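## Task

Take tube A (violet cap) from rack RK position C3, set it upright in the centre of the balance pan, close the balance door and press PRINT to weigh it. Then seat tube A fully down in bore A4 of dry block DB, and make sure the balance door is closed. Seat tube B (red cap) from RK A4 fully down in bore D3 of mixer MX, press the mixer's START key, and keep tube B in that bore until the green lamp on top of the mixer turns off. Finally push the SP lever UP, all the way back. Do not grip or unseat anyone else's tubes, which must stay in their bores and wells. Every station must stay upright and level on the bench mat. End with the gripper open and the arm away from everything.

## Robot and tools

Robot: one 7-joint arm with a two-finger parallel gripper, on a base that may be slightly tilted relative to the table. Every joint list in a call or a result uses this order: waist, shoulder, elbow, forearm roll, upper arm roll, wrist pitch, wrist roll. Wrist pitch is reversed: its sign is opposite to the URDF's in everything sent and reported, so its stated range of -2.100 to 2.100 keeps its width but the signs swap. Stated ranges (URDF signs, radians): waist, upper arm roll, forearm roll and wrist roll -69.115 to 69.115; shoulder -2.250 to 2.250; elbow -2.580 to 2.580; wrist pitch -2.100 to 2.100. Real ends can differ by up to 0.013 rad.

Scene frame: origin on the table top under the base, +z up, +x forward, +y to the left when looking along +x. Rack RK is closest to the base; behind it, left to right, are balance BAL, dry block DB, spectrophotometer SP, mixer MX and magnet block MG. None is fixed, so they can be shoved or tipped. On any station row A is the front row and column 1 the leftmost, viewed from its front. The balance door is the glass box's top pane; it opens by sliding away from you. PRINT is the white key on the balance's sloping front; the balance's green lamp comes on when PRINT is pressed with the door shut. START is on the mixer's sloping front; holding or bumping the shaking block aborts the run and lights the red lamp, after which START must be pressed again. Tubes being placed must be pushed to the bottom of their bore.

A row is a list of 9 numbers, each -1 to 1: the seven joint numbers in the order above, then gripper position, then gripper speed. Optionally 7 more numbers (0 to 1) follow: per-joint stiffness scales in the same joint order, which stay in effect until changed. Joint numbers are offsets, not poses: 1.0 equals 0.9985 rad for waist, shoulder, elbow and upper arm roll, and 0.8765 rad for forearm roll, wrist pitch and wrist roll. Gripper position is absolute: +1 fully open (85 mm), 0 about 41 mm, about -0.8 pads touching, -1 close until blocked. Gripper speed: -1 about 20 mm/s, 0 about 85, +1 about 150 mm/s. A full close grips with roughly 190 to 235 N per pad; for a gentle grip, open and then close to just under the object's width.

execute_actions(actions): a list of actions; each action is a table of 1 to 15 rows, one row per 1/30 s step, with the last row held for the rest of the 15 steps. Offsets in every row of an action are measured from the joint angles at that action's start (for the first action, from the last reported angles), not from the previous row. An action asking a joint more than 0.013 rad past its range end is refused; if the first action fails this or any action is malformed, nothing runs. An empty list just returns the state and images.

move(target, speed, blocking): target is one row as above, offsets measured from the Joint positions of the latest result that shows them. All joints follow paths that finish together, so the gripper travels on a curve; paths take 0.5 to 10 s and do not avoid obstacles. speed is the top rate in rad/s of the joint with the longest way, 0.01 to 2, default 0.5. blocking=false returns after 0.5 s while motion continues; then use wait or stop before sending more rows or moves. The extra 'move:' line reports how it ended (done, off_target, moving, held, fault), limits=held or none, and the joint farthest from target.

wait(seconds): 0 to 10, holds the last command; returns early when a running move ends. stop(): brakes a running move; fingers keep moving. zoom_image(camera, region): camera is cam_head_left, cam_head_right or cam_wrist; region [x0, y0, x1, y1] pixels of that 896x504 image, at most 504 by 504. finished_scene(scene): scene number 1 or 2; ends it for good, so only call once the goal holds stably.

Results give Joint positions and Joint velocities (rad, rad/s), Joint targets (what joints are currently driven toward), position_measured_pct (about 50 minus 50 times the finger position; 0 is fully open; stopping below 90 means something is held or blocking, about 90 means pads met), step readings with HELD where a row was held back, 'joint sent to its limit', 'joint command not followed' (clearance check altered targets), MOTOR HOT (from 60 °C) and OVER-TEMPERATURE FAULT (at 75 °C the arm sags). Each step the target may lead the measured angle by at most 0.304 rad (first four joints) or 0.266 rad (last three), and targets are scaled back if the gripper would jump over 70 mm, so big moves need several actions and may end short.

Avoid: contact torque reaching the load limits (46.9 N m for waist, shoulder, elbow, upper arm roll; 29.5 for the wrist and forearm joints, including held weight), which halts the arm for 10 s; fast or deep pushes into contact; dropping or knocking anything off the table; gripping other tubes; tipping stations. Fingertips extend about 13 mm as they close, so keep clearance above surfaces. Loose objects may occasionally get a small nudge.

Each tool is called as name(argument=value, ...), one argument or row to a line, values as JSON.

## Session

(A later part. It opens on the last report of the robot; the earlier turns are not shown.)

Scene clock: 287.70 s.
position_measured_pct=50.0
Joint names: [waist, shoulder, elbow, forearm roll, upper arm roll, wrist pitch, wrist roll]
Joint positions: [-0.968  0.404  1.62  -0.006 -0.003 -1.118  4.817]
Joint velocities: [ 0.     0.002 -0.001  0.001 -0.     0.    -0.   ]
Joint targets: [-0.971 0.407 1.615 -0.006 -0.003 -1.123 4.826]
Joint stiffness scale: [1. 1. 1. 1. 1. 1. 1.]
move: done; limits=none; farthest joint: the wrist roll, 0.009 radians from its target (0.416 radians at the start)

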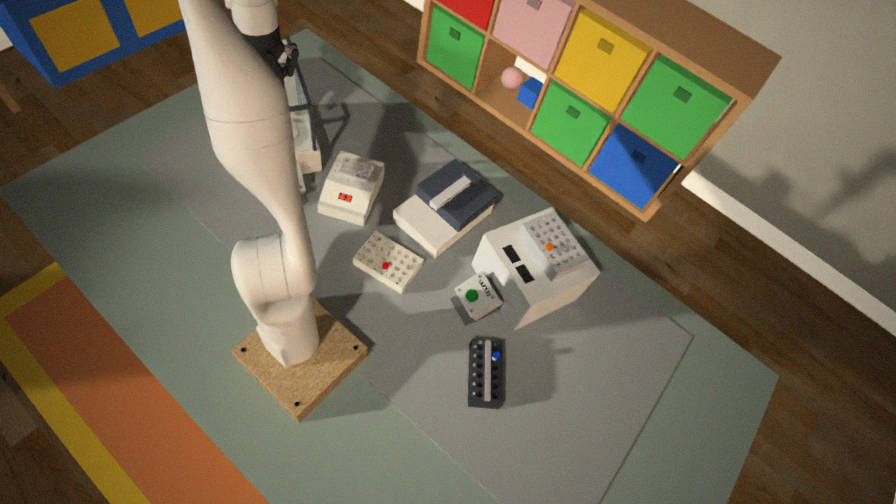

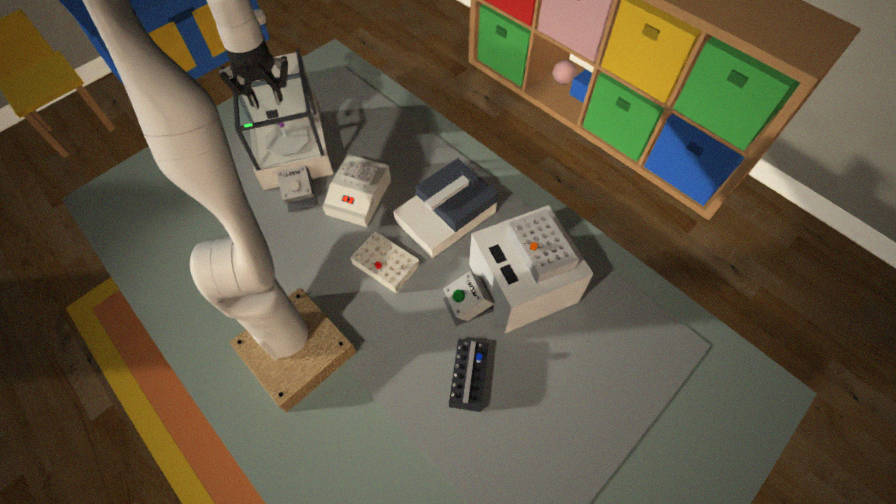

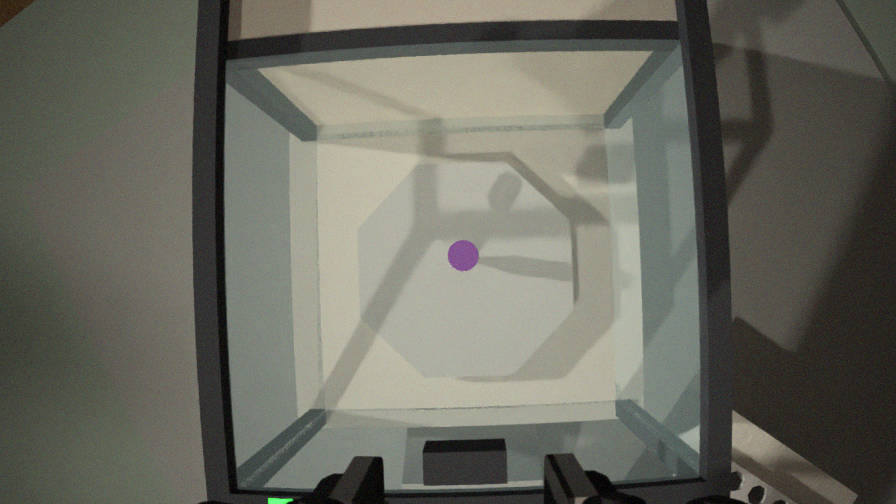

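move(
  target=[0,0.045,0.057,0,0,0.117,0.02,0,0],
  speed=0.2,
)

move(
  target=[0,0,0,0,0,0,0,-0.38,0],
)

move(
  target=[-0.016,0.128,-0.228,0,0,-0.114,-0.02,-0.38,0],
  speed=0.2,
)

move(
  target=[-0.012,0.135,-0.254,0,0,-0.141,-0.02,-0.38,0],
  speed=0.2,
)

move(
  target=[0,0,0,0,0,0,0,0,0],
)

move(
  target=[0,-0.028,-0.069,0,0,-0.108,0,0,0],
  speed=0.2,
)

move(
  target=[0.012,-0.14,0.237,0,0,0.112,0.02,-0.2,0],
)

Scene clock: 294.73 s.
position_measured_pct=50.0
Joint names: [waist, shoulder, elbow, forearm roll, upper arm roll, wrist pitch, wrist roll]
Joint positions: [-0.968  0.447  1.672 -0.006 -0.003 -1.02   4.825]
Joint velocities: [-0.     0.002  0.001  0.     0.     0.    -0.001]
Joint targets: [-0.968 0.449 1.677 -0.006 -0.003 -1.015 4.834]
Joint stiffness scale: [1. 1. 1. 1. 1. 1. 1.]
move: done; limits=none; farthest joint: the wrist roll, 0.009 radians from its target (0.018 radians at the start)

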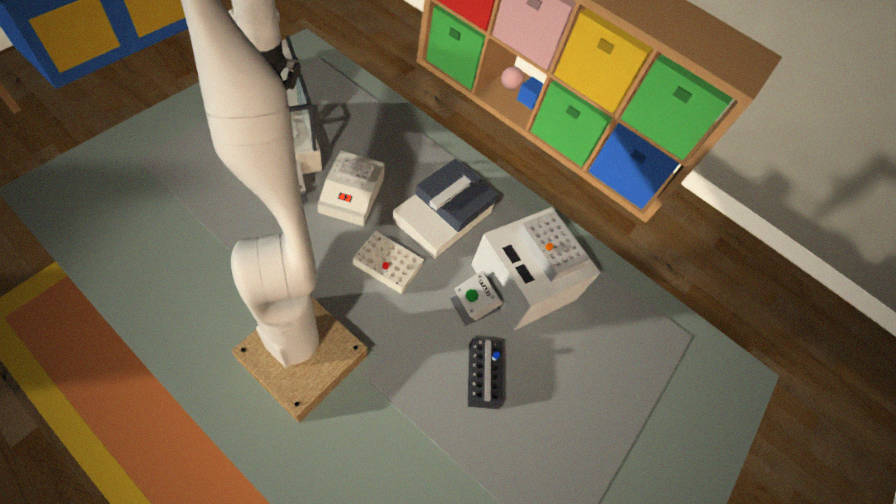

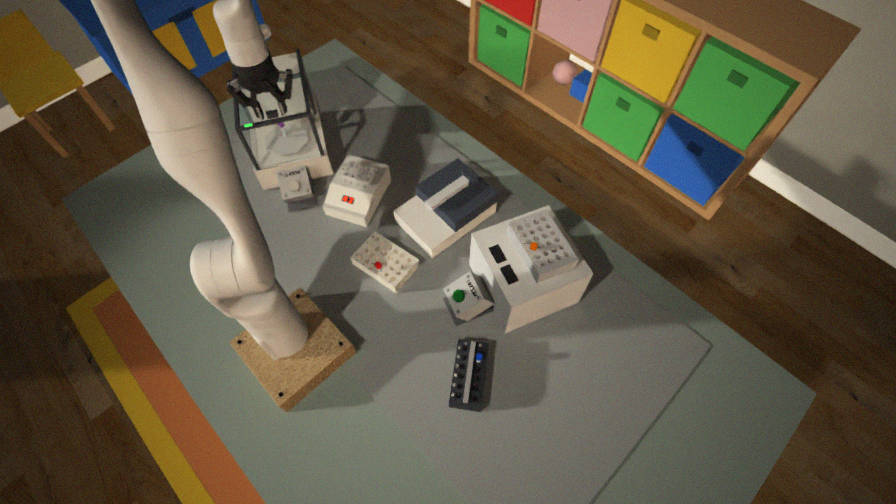

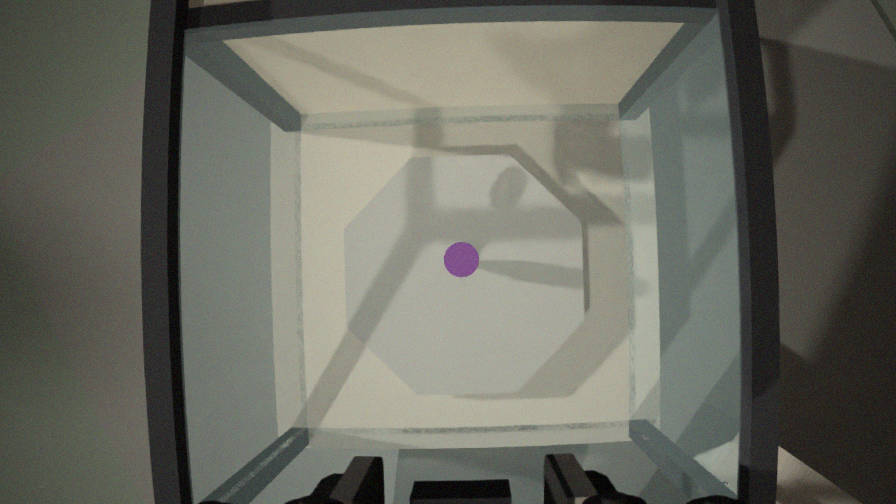

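Scene clock: 295.23 s.
position_measured_pct=67.5
Joint names: [waist, shoulder, elbow, forearm roll, upper arm roll, wrist pitch, wrist roll]
Joint positions: [-0.968  0.447  1.672 -0.006 -0.003 -1.02   4.825]
Joint velocities: [-0.  0.  0.  0.  0. -0.  0.]
Joint targets: [-0.968 0.447 1.672 -0.006 -0.003 -1.020 4.825]
Joint stiffness scale: [1. 1. 1. 1. 1. 1. 1.]
move: done; limits=none; farthest joint: the waist, 0.000 radians from its target (0.000 radians at the start)

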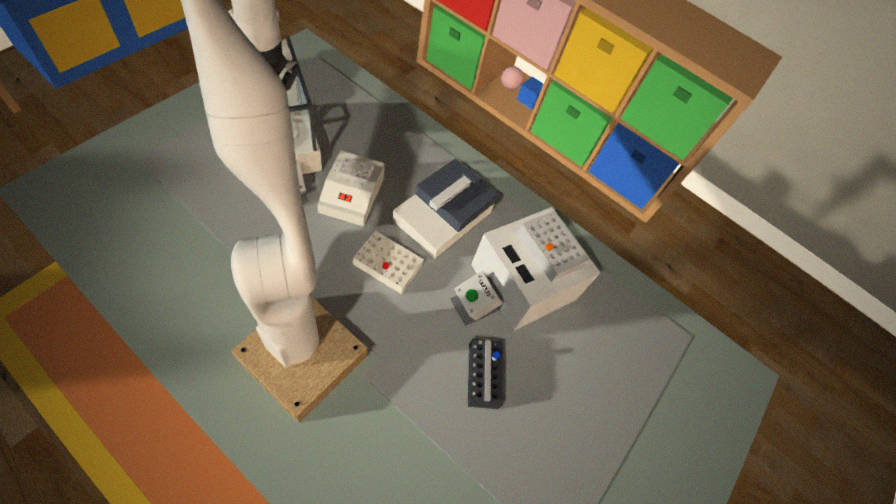

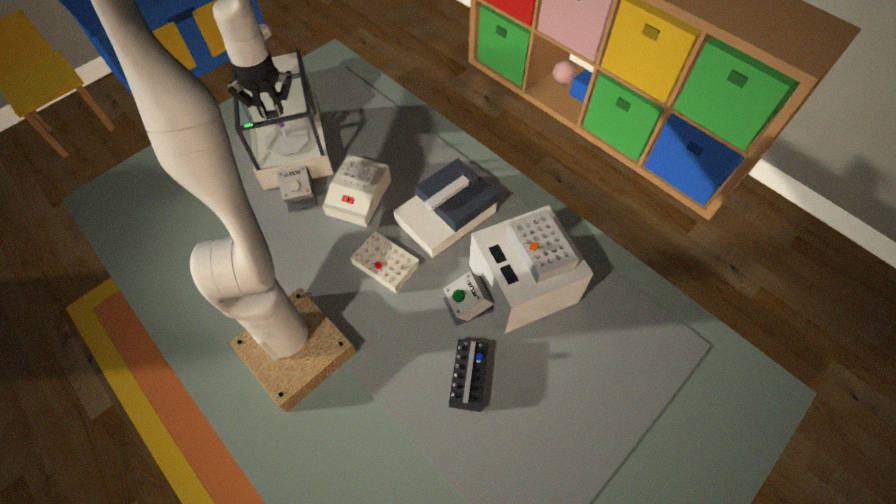

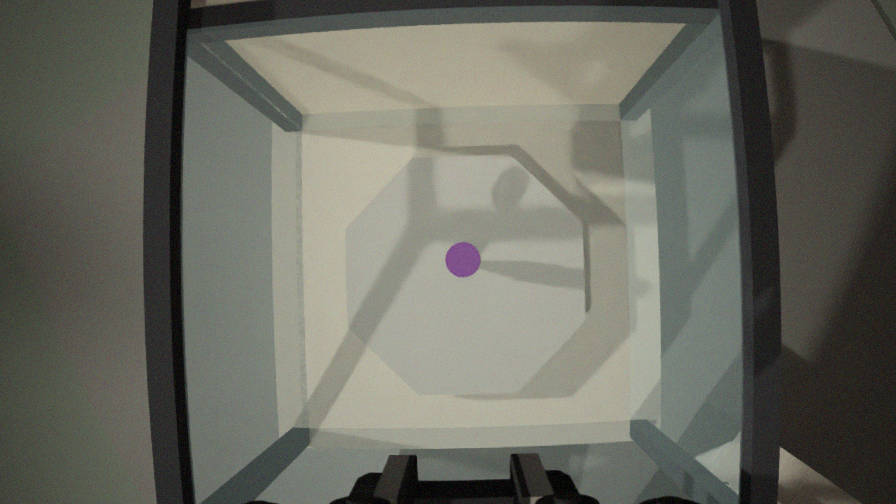

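Scene clock: 296.80 s.
position_measured_pct=67.5
Joint names: [waist, shoulder, elbow, forearm roll, upper arm roll, wrist pitch, wrist roll]
Joint positions: [-0.982  0.571  1.45  -0.006 -0.003 -1.116  4.816]
Joint velocities: [-0.     0.001 -0.002 -0.001 -0.    -0.     0.   ]
Joint targets: [-0.984 0.574 1.445 -0.006 -0.003 -1.120 4.808]
Joint stiffness scale: [1. 1. 1. 1. 1. 1. 1.]
move: done; limits=none; farthest joint: the wrist roll, 0.008 radians from its target (0.018 radians at the start)

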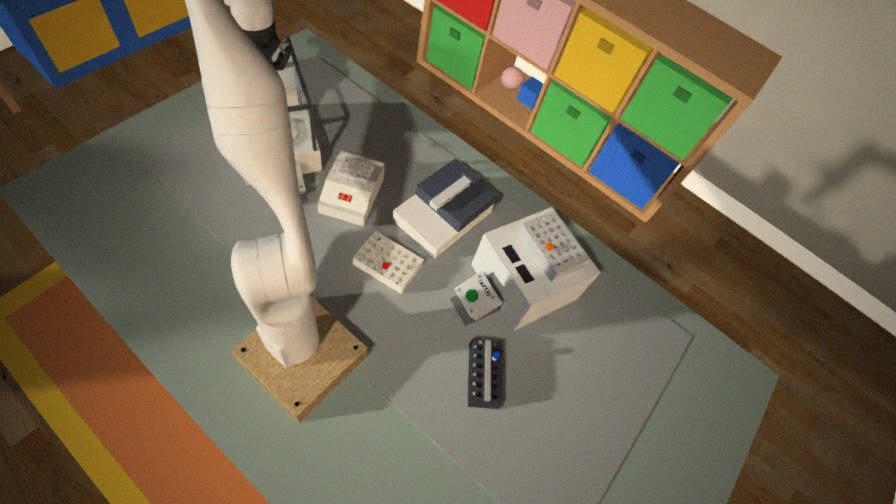

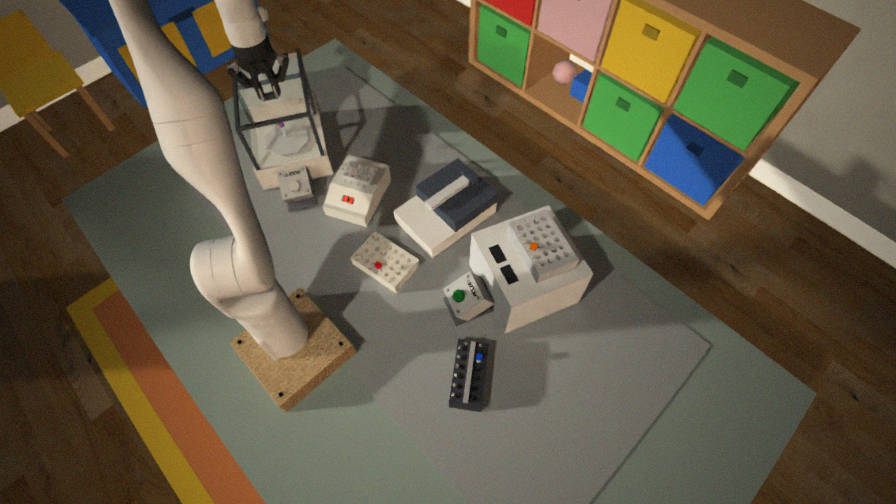

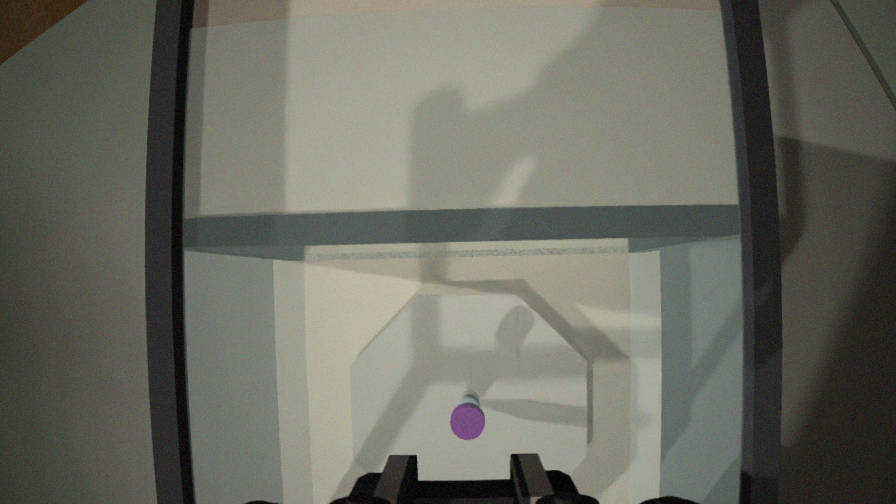

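Scene clock: 298.50 s.
position_measured_pct=67.5
Joint names: [waist, shoulder, elbow, forearm roll, upper arm roll, wrist pitch, wrist roll]
Joint positions: [-0.991  0.702  1.201 -0.006 -0.003 -1.236  4.806]
Joint velocities: [-0.001  0.    -0.002  0.    -0.001 -0.001 -0.   ]
Joint targets: [-0.994 0.706 1.196 -0.006 -0.003 -1.240 4.798]
Joint stiffness scale: [1. 1. 1. 1. 1. 1. 1.]
move: done; limits=none; farthest joint: the wrist roll, 0.008 radians from its target (0.017 radians at the start)

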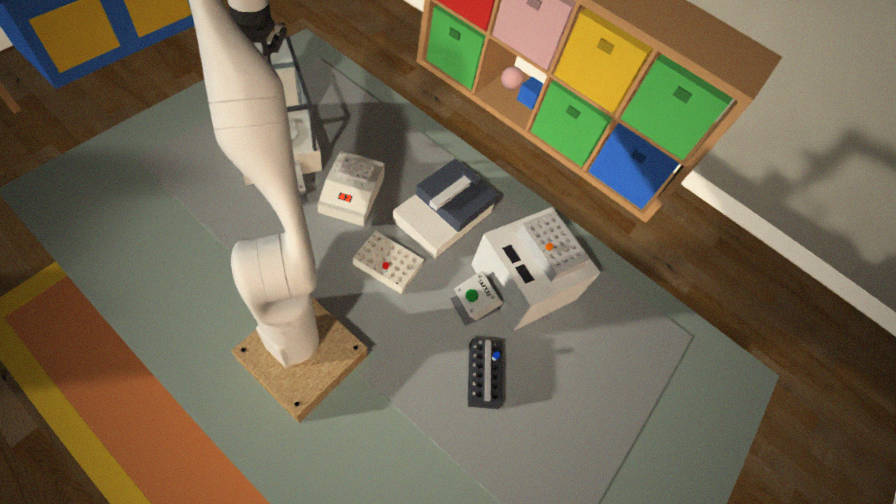

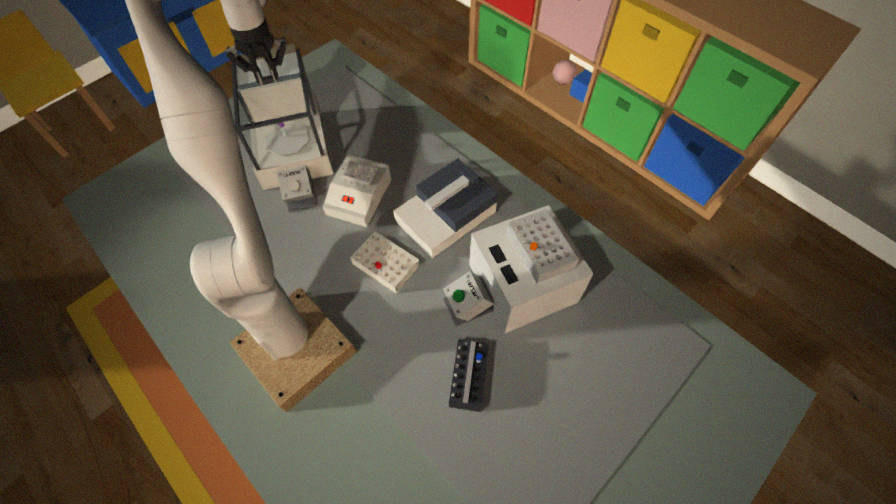

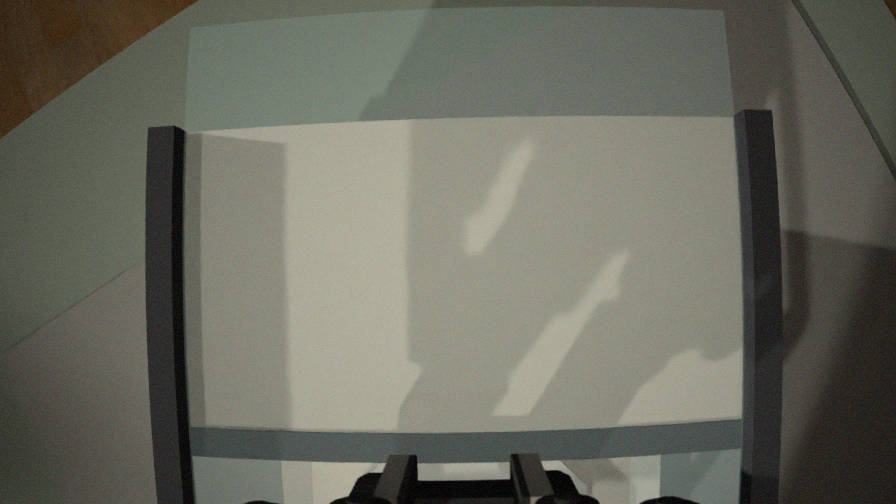

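Scene clock: 299.07 s.
position_measured_pct=50.0
Joint names: [waist, shoulder, elbow, forearm roll, upper arm roll, wrist pitch, wrist roll]
Joint positions: [-0.991  0.702  1.201 -0.006 -0.003 -1.236  4.806]
Joint velocities: [ 0.     0.001  0.     0.    -0.    -0.001 -0.001]
Joint targets: [-0.991 0.702 1.201 -0.006 -0.003 -1.236 4.806]
Joint stiffness scale: [1. 1. 1. 1. 1. 1. 1.]
move: done; limits=none; farthest joint: the waist, 0.000 radians from its target (0.000 radians at the start)

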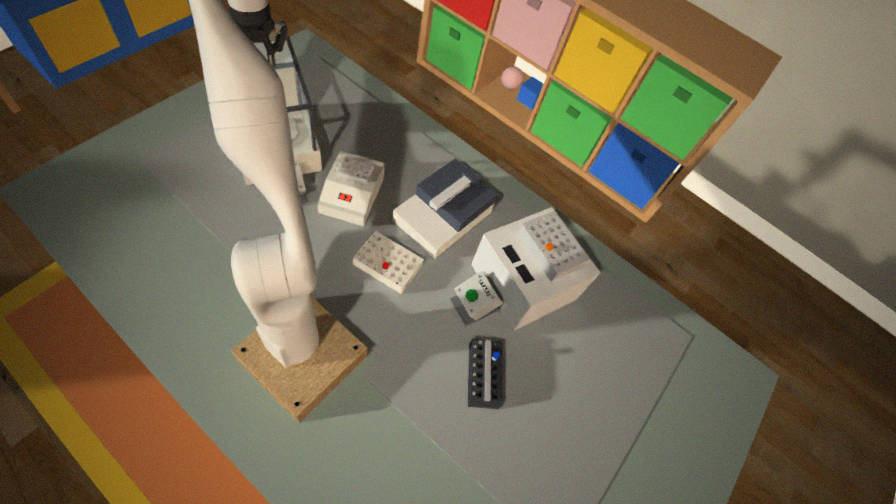

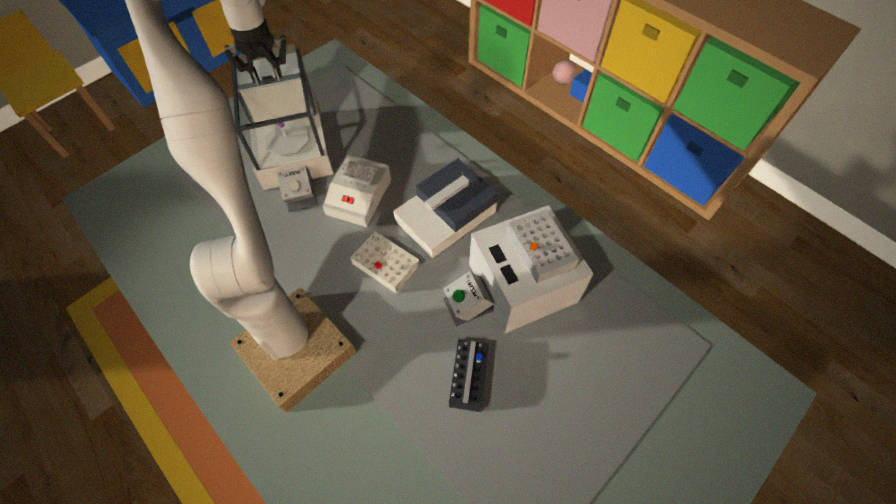

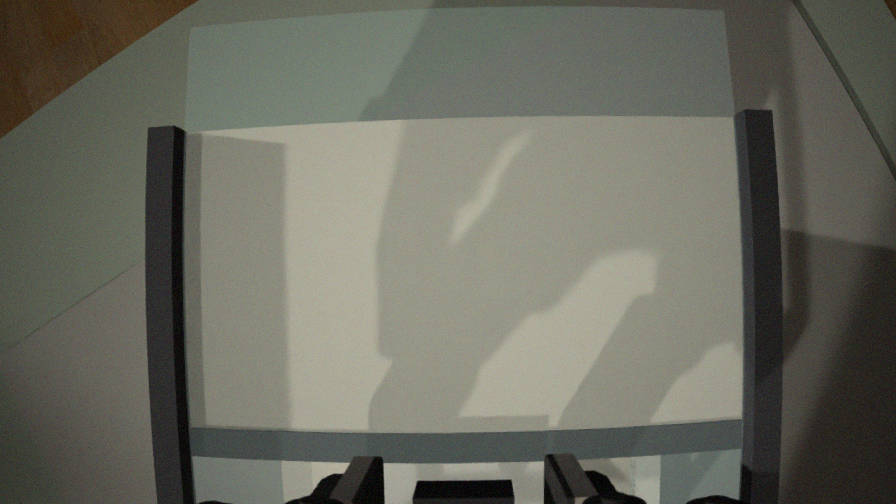

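Scene clock: 299.93 s.
position_measured_pct=50.0
Joint names: [waist, shoulder, elbow, forearm roll, upper arm roll, wrist pitch, wrist roll]
Joint positions: [-0.991  0.676  1.137 -0.006 -0.003 -1.325  4.806]
Joint velocities: [-0.    -0.001 -0.001 -0.     0.001 -0.     0.   ]
Joint targets: [-0.991 0.674 1.132 -0.006 -0.003 -1.331 4.806]
Joint stiffness scale: [1. 1. 1. 1. 1. 1. 1.]
move: done; limits=none; farthest joint: the elbow, 0.005 radians from its target (0.068 radians at the start)

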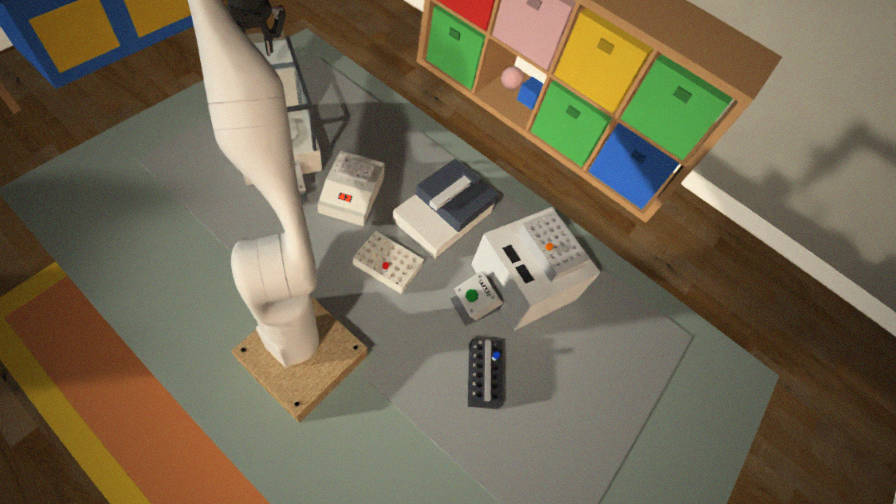

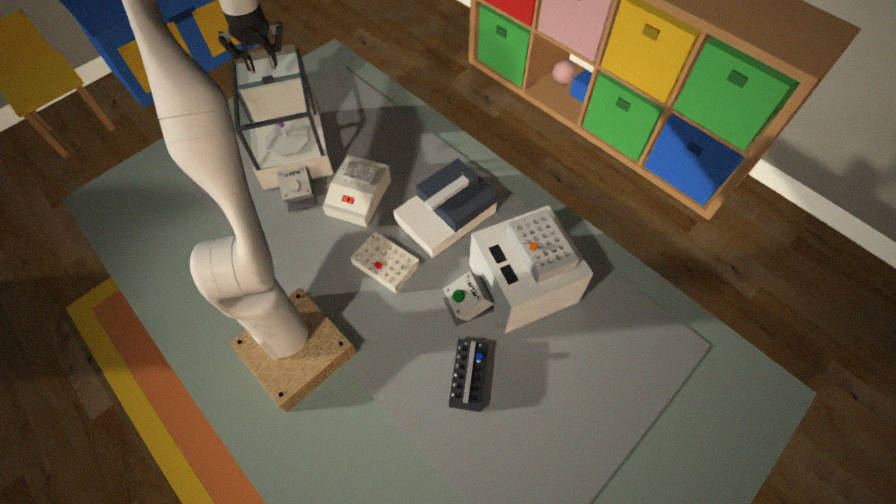

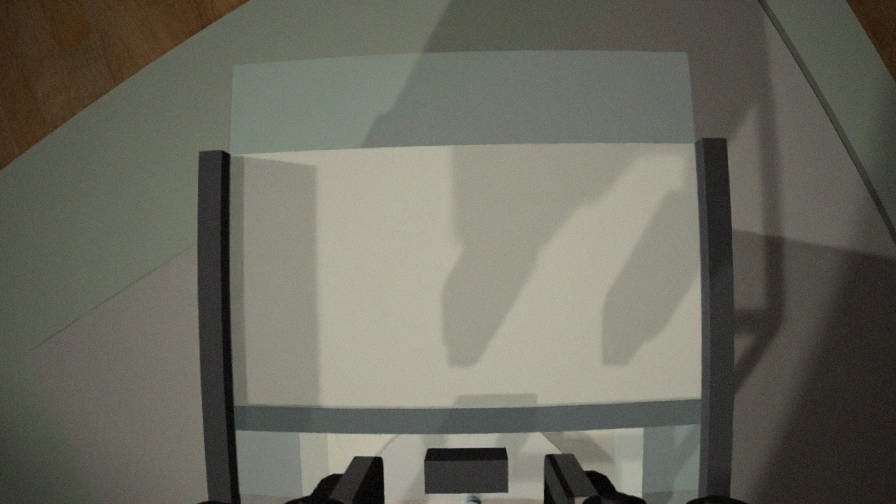

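Scene clock: 301.00 s.
position_measured_pct=59.9
Joint names: [waist, shoulder, elbow, forearm roll, upper arm roll, wrist pitch, wrist roll]
Joint positions: [-0.981  0.539  1.368 -0.006 -0.003 -1.233  4.815]
Joint velocities: [ 0.001 -0.002  0.001  0.001 -0.    -0.     0.   ]
Joint targets: [-0.979 0.537 1.373 -0.006 -0.003 -1.227 4.824]
Joint stiffness scale: [1. 1. 1. 1. 1. 1. 1.]
move: done; limits=none; farthest joint: the wrist roll, 0.009 radians from its target (0.017 radians at the start)

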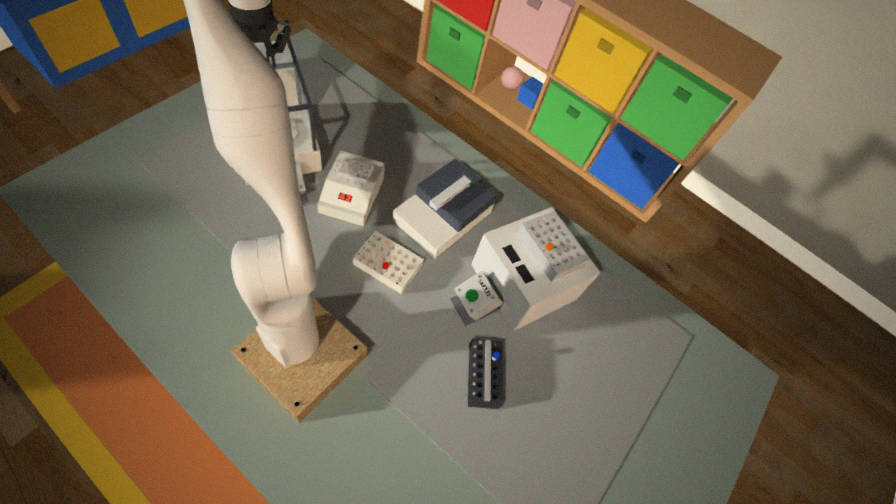

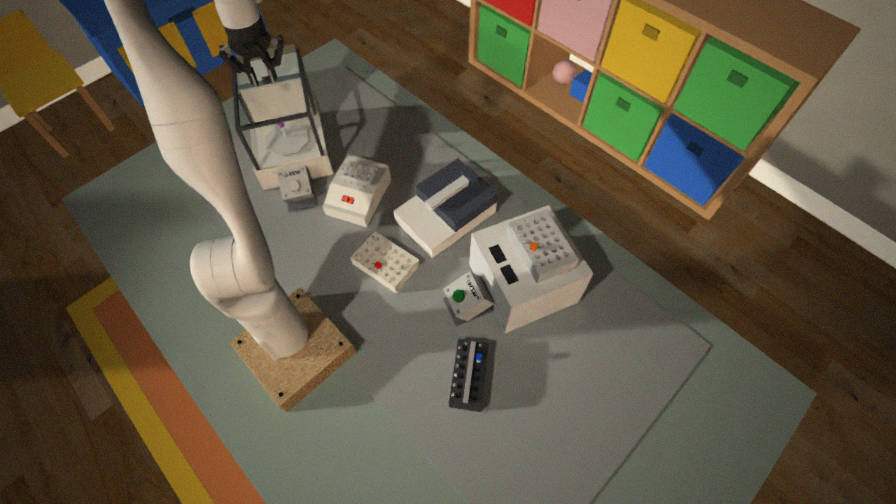

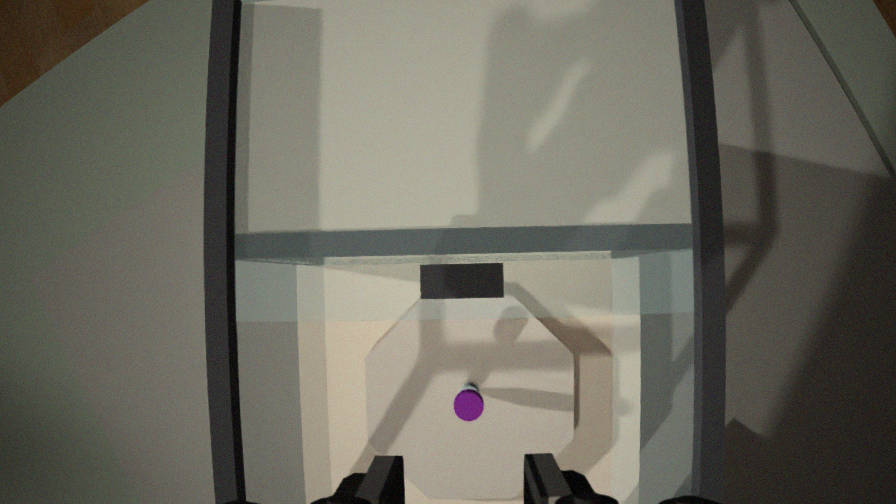

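move(
  target=[0,0.164,0.196,0,0,0.408,0,-0.2,0],
  speed=0.3,
)

move(
  target=[0,0,0,0,0,0,0,-0.62,-0.5],
)

move(
  target=[0,0,0,0,0,0,0,-0.68,-0.5],
)

Scene clock: 306.83 s.
position_measured_pct=59.9
Joint names: [waist, shoulder, elbow, forearm roll, upper arm roll, wrist pitch, wrist roll]
Joint positions: [-0.981  0.7    1.559 -0.006 -0.003 -0.88   4.815]
Joint velocities: [ 0.001  0.003  0.     0.    -0.    -0.     0.   ]
Joint targets: [-0.981 0.703 1.564 -0.006 -0.003 -0.875 4.815]
Joint stiffness scale: [1. 1. 1. 1. 1. 1. 1.]
move: done; limits=none; farthest joint: the elbow, 0.005 radians from its target (0.195 radians at the start)

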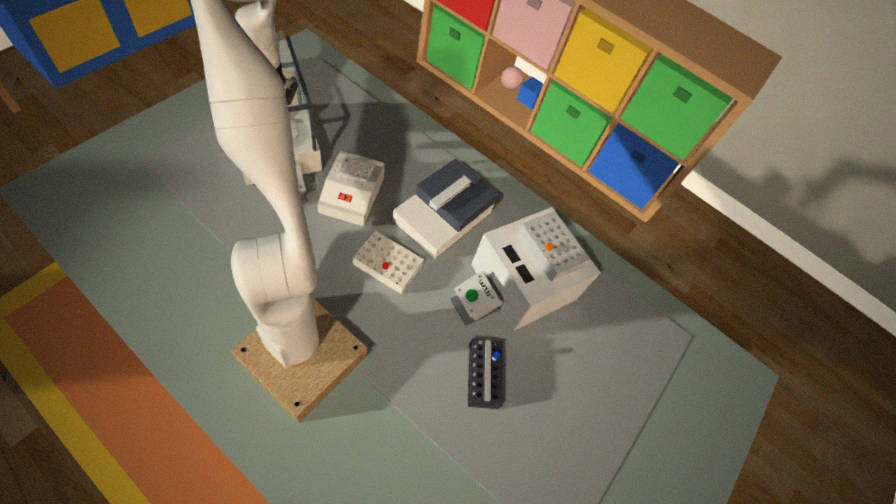

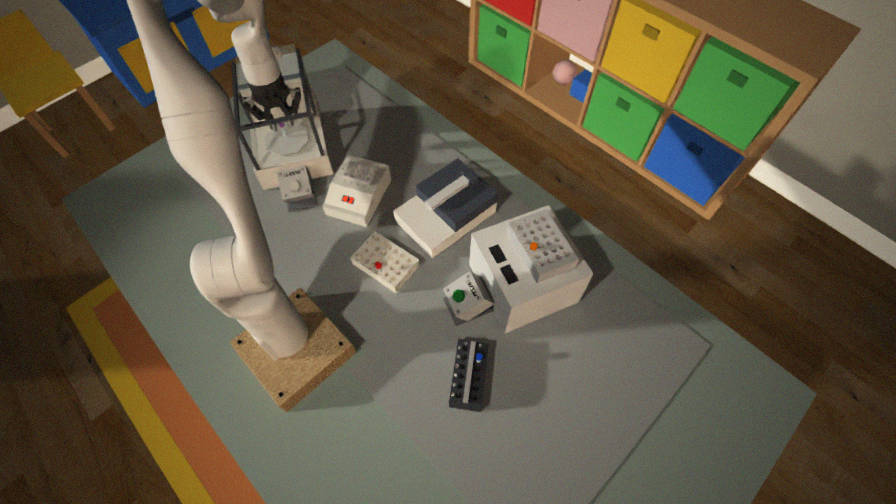

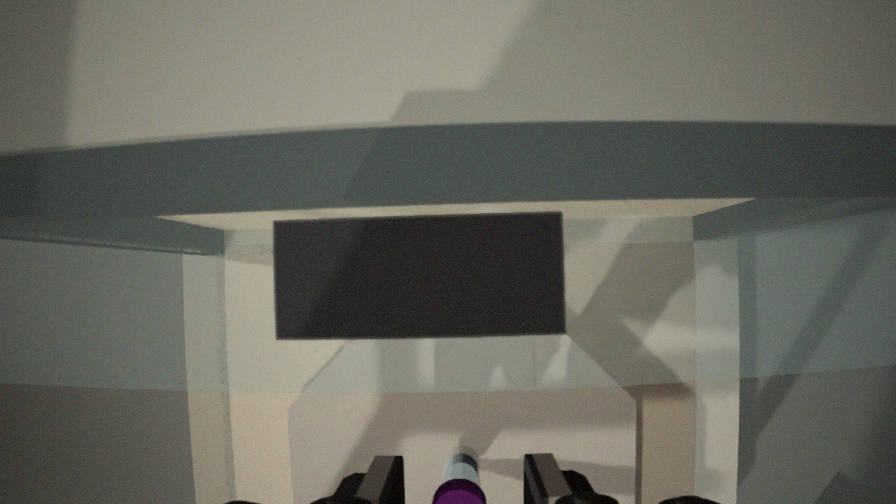

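Scene clock: 307.50 s.
position_measured_pct=79.8
Joint names: [waist, shoulder, elbow, forearm roll, upper arm roll, wrist pitch, wrist roll]
Joint positions: [-0.981  0.7    1.559 -0.006 -0.003 -0.88   4.815]
Joint velocities: [ 0.     0.001 -0.    -0.001  0.     0.    -0.001]
Joint targets: [-0.981 0.700 1.559 -0.006 -0.003 -0.880 4.815]
Joint stiffness scale: [1. 1. 1. 1. 1. 1. 1.]
move: done; limits=none; farthest joint: the waist, 0.000 radians from its target (0.000 radians at the start)

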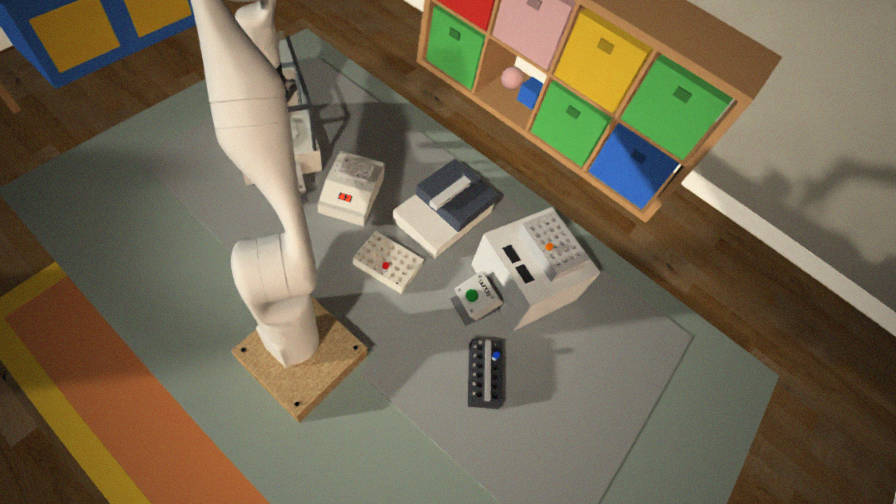

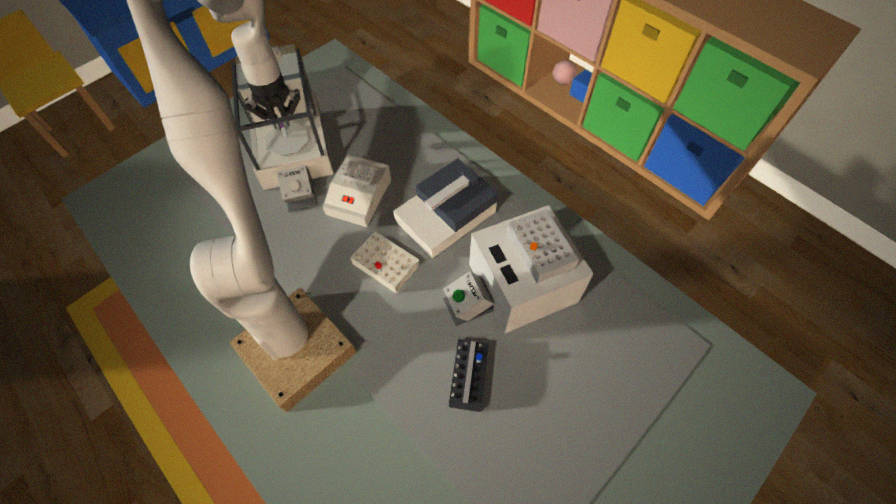

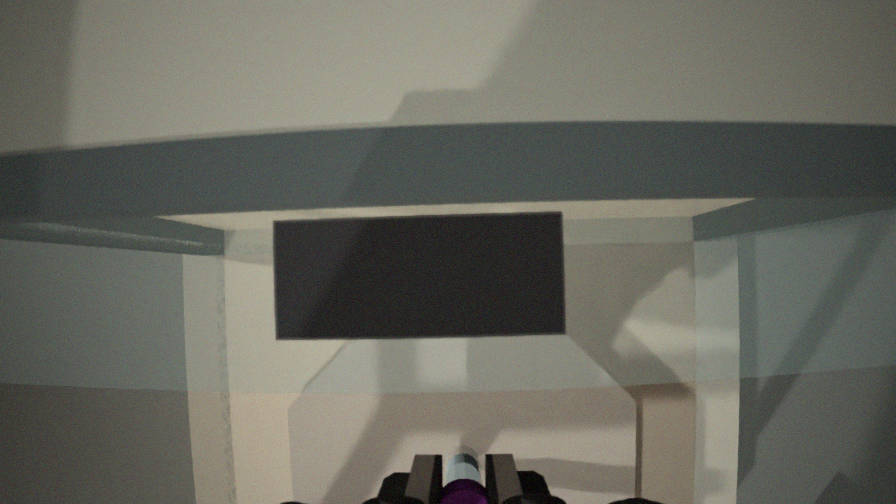

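Scene clock: 308.00 s.
position_measured_pct=81.0
Joint names: [waist, shoulder, elbow, forearm roll, upper arm roll, wrist pitch, wrist roll]
Joint positions: [-0.981  0.7    1.559 -0.006 -0.003 -0.88   4.815]
Joint velocities: [-0.001 -0.001 -0.001 -0.001 -0.     0.    -0.   ]
Joint targets: [-0.981 0.700 1.559 -0.006 -0.003 -0.880 4.815]
Joint stiffness scale: [1. 1. 1. 1. 1. 1. 1.]
move: done; limits=none; farthest joint: the waist, 0.000 radians from its target (0.000 radians at the start)

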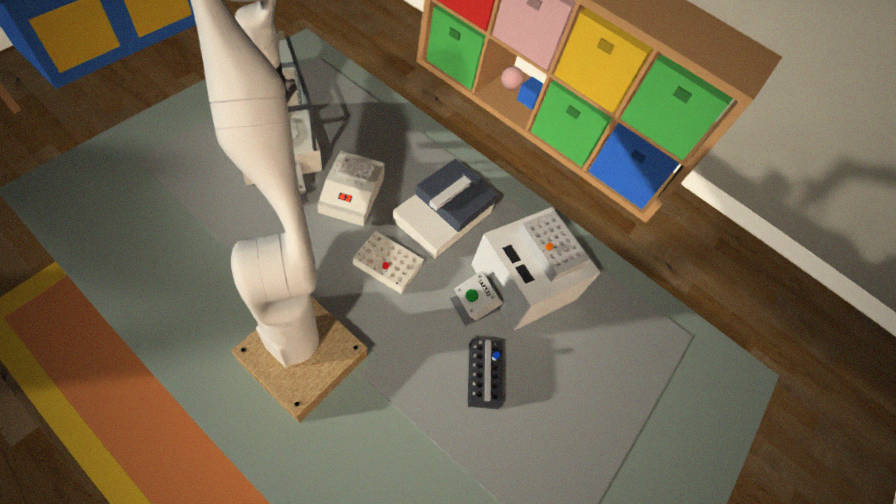

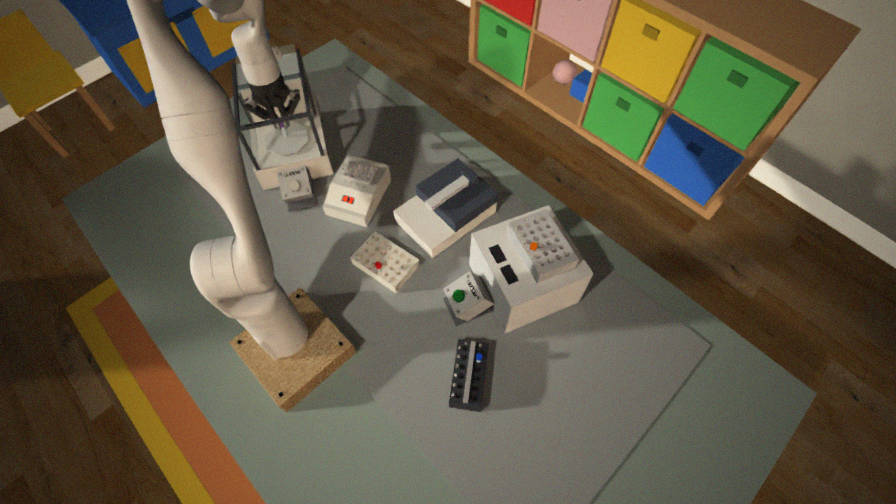

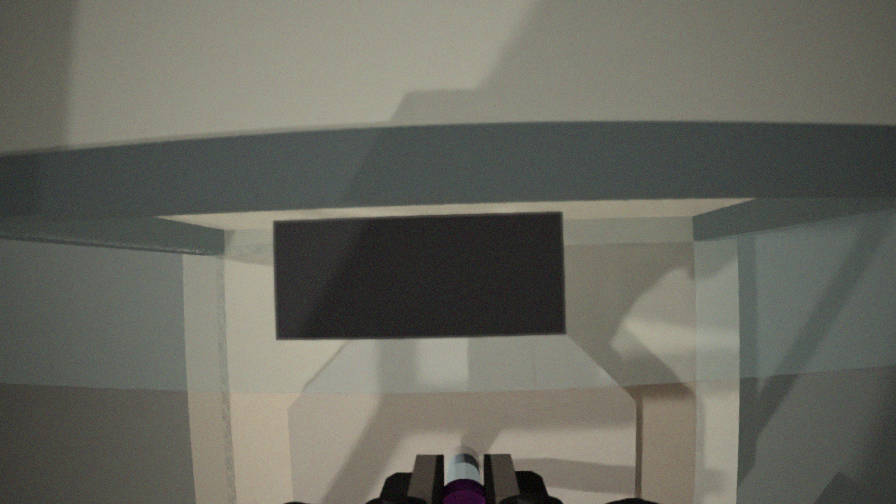

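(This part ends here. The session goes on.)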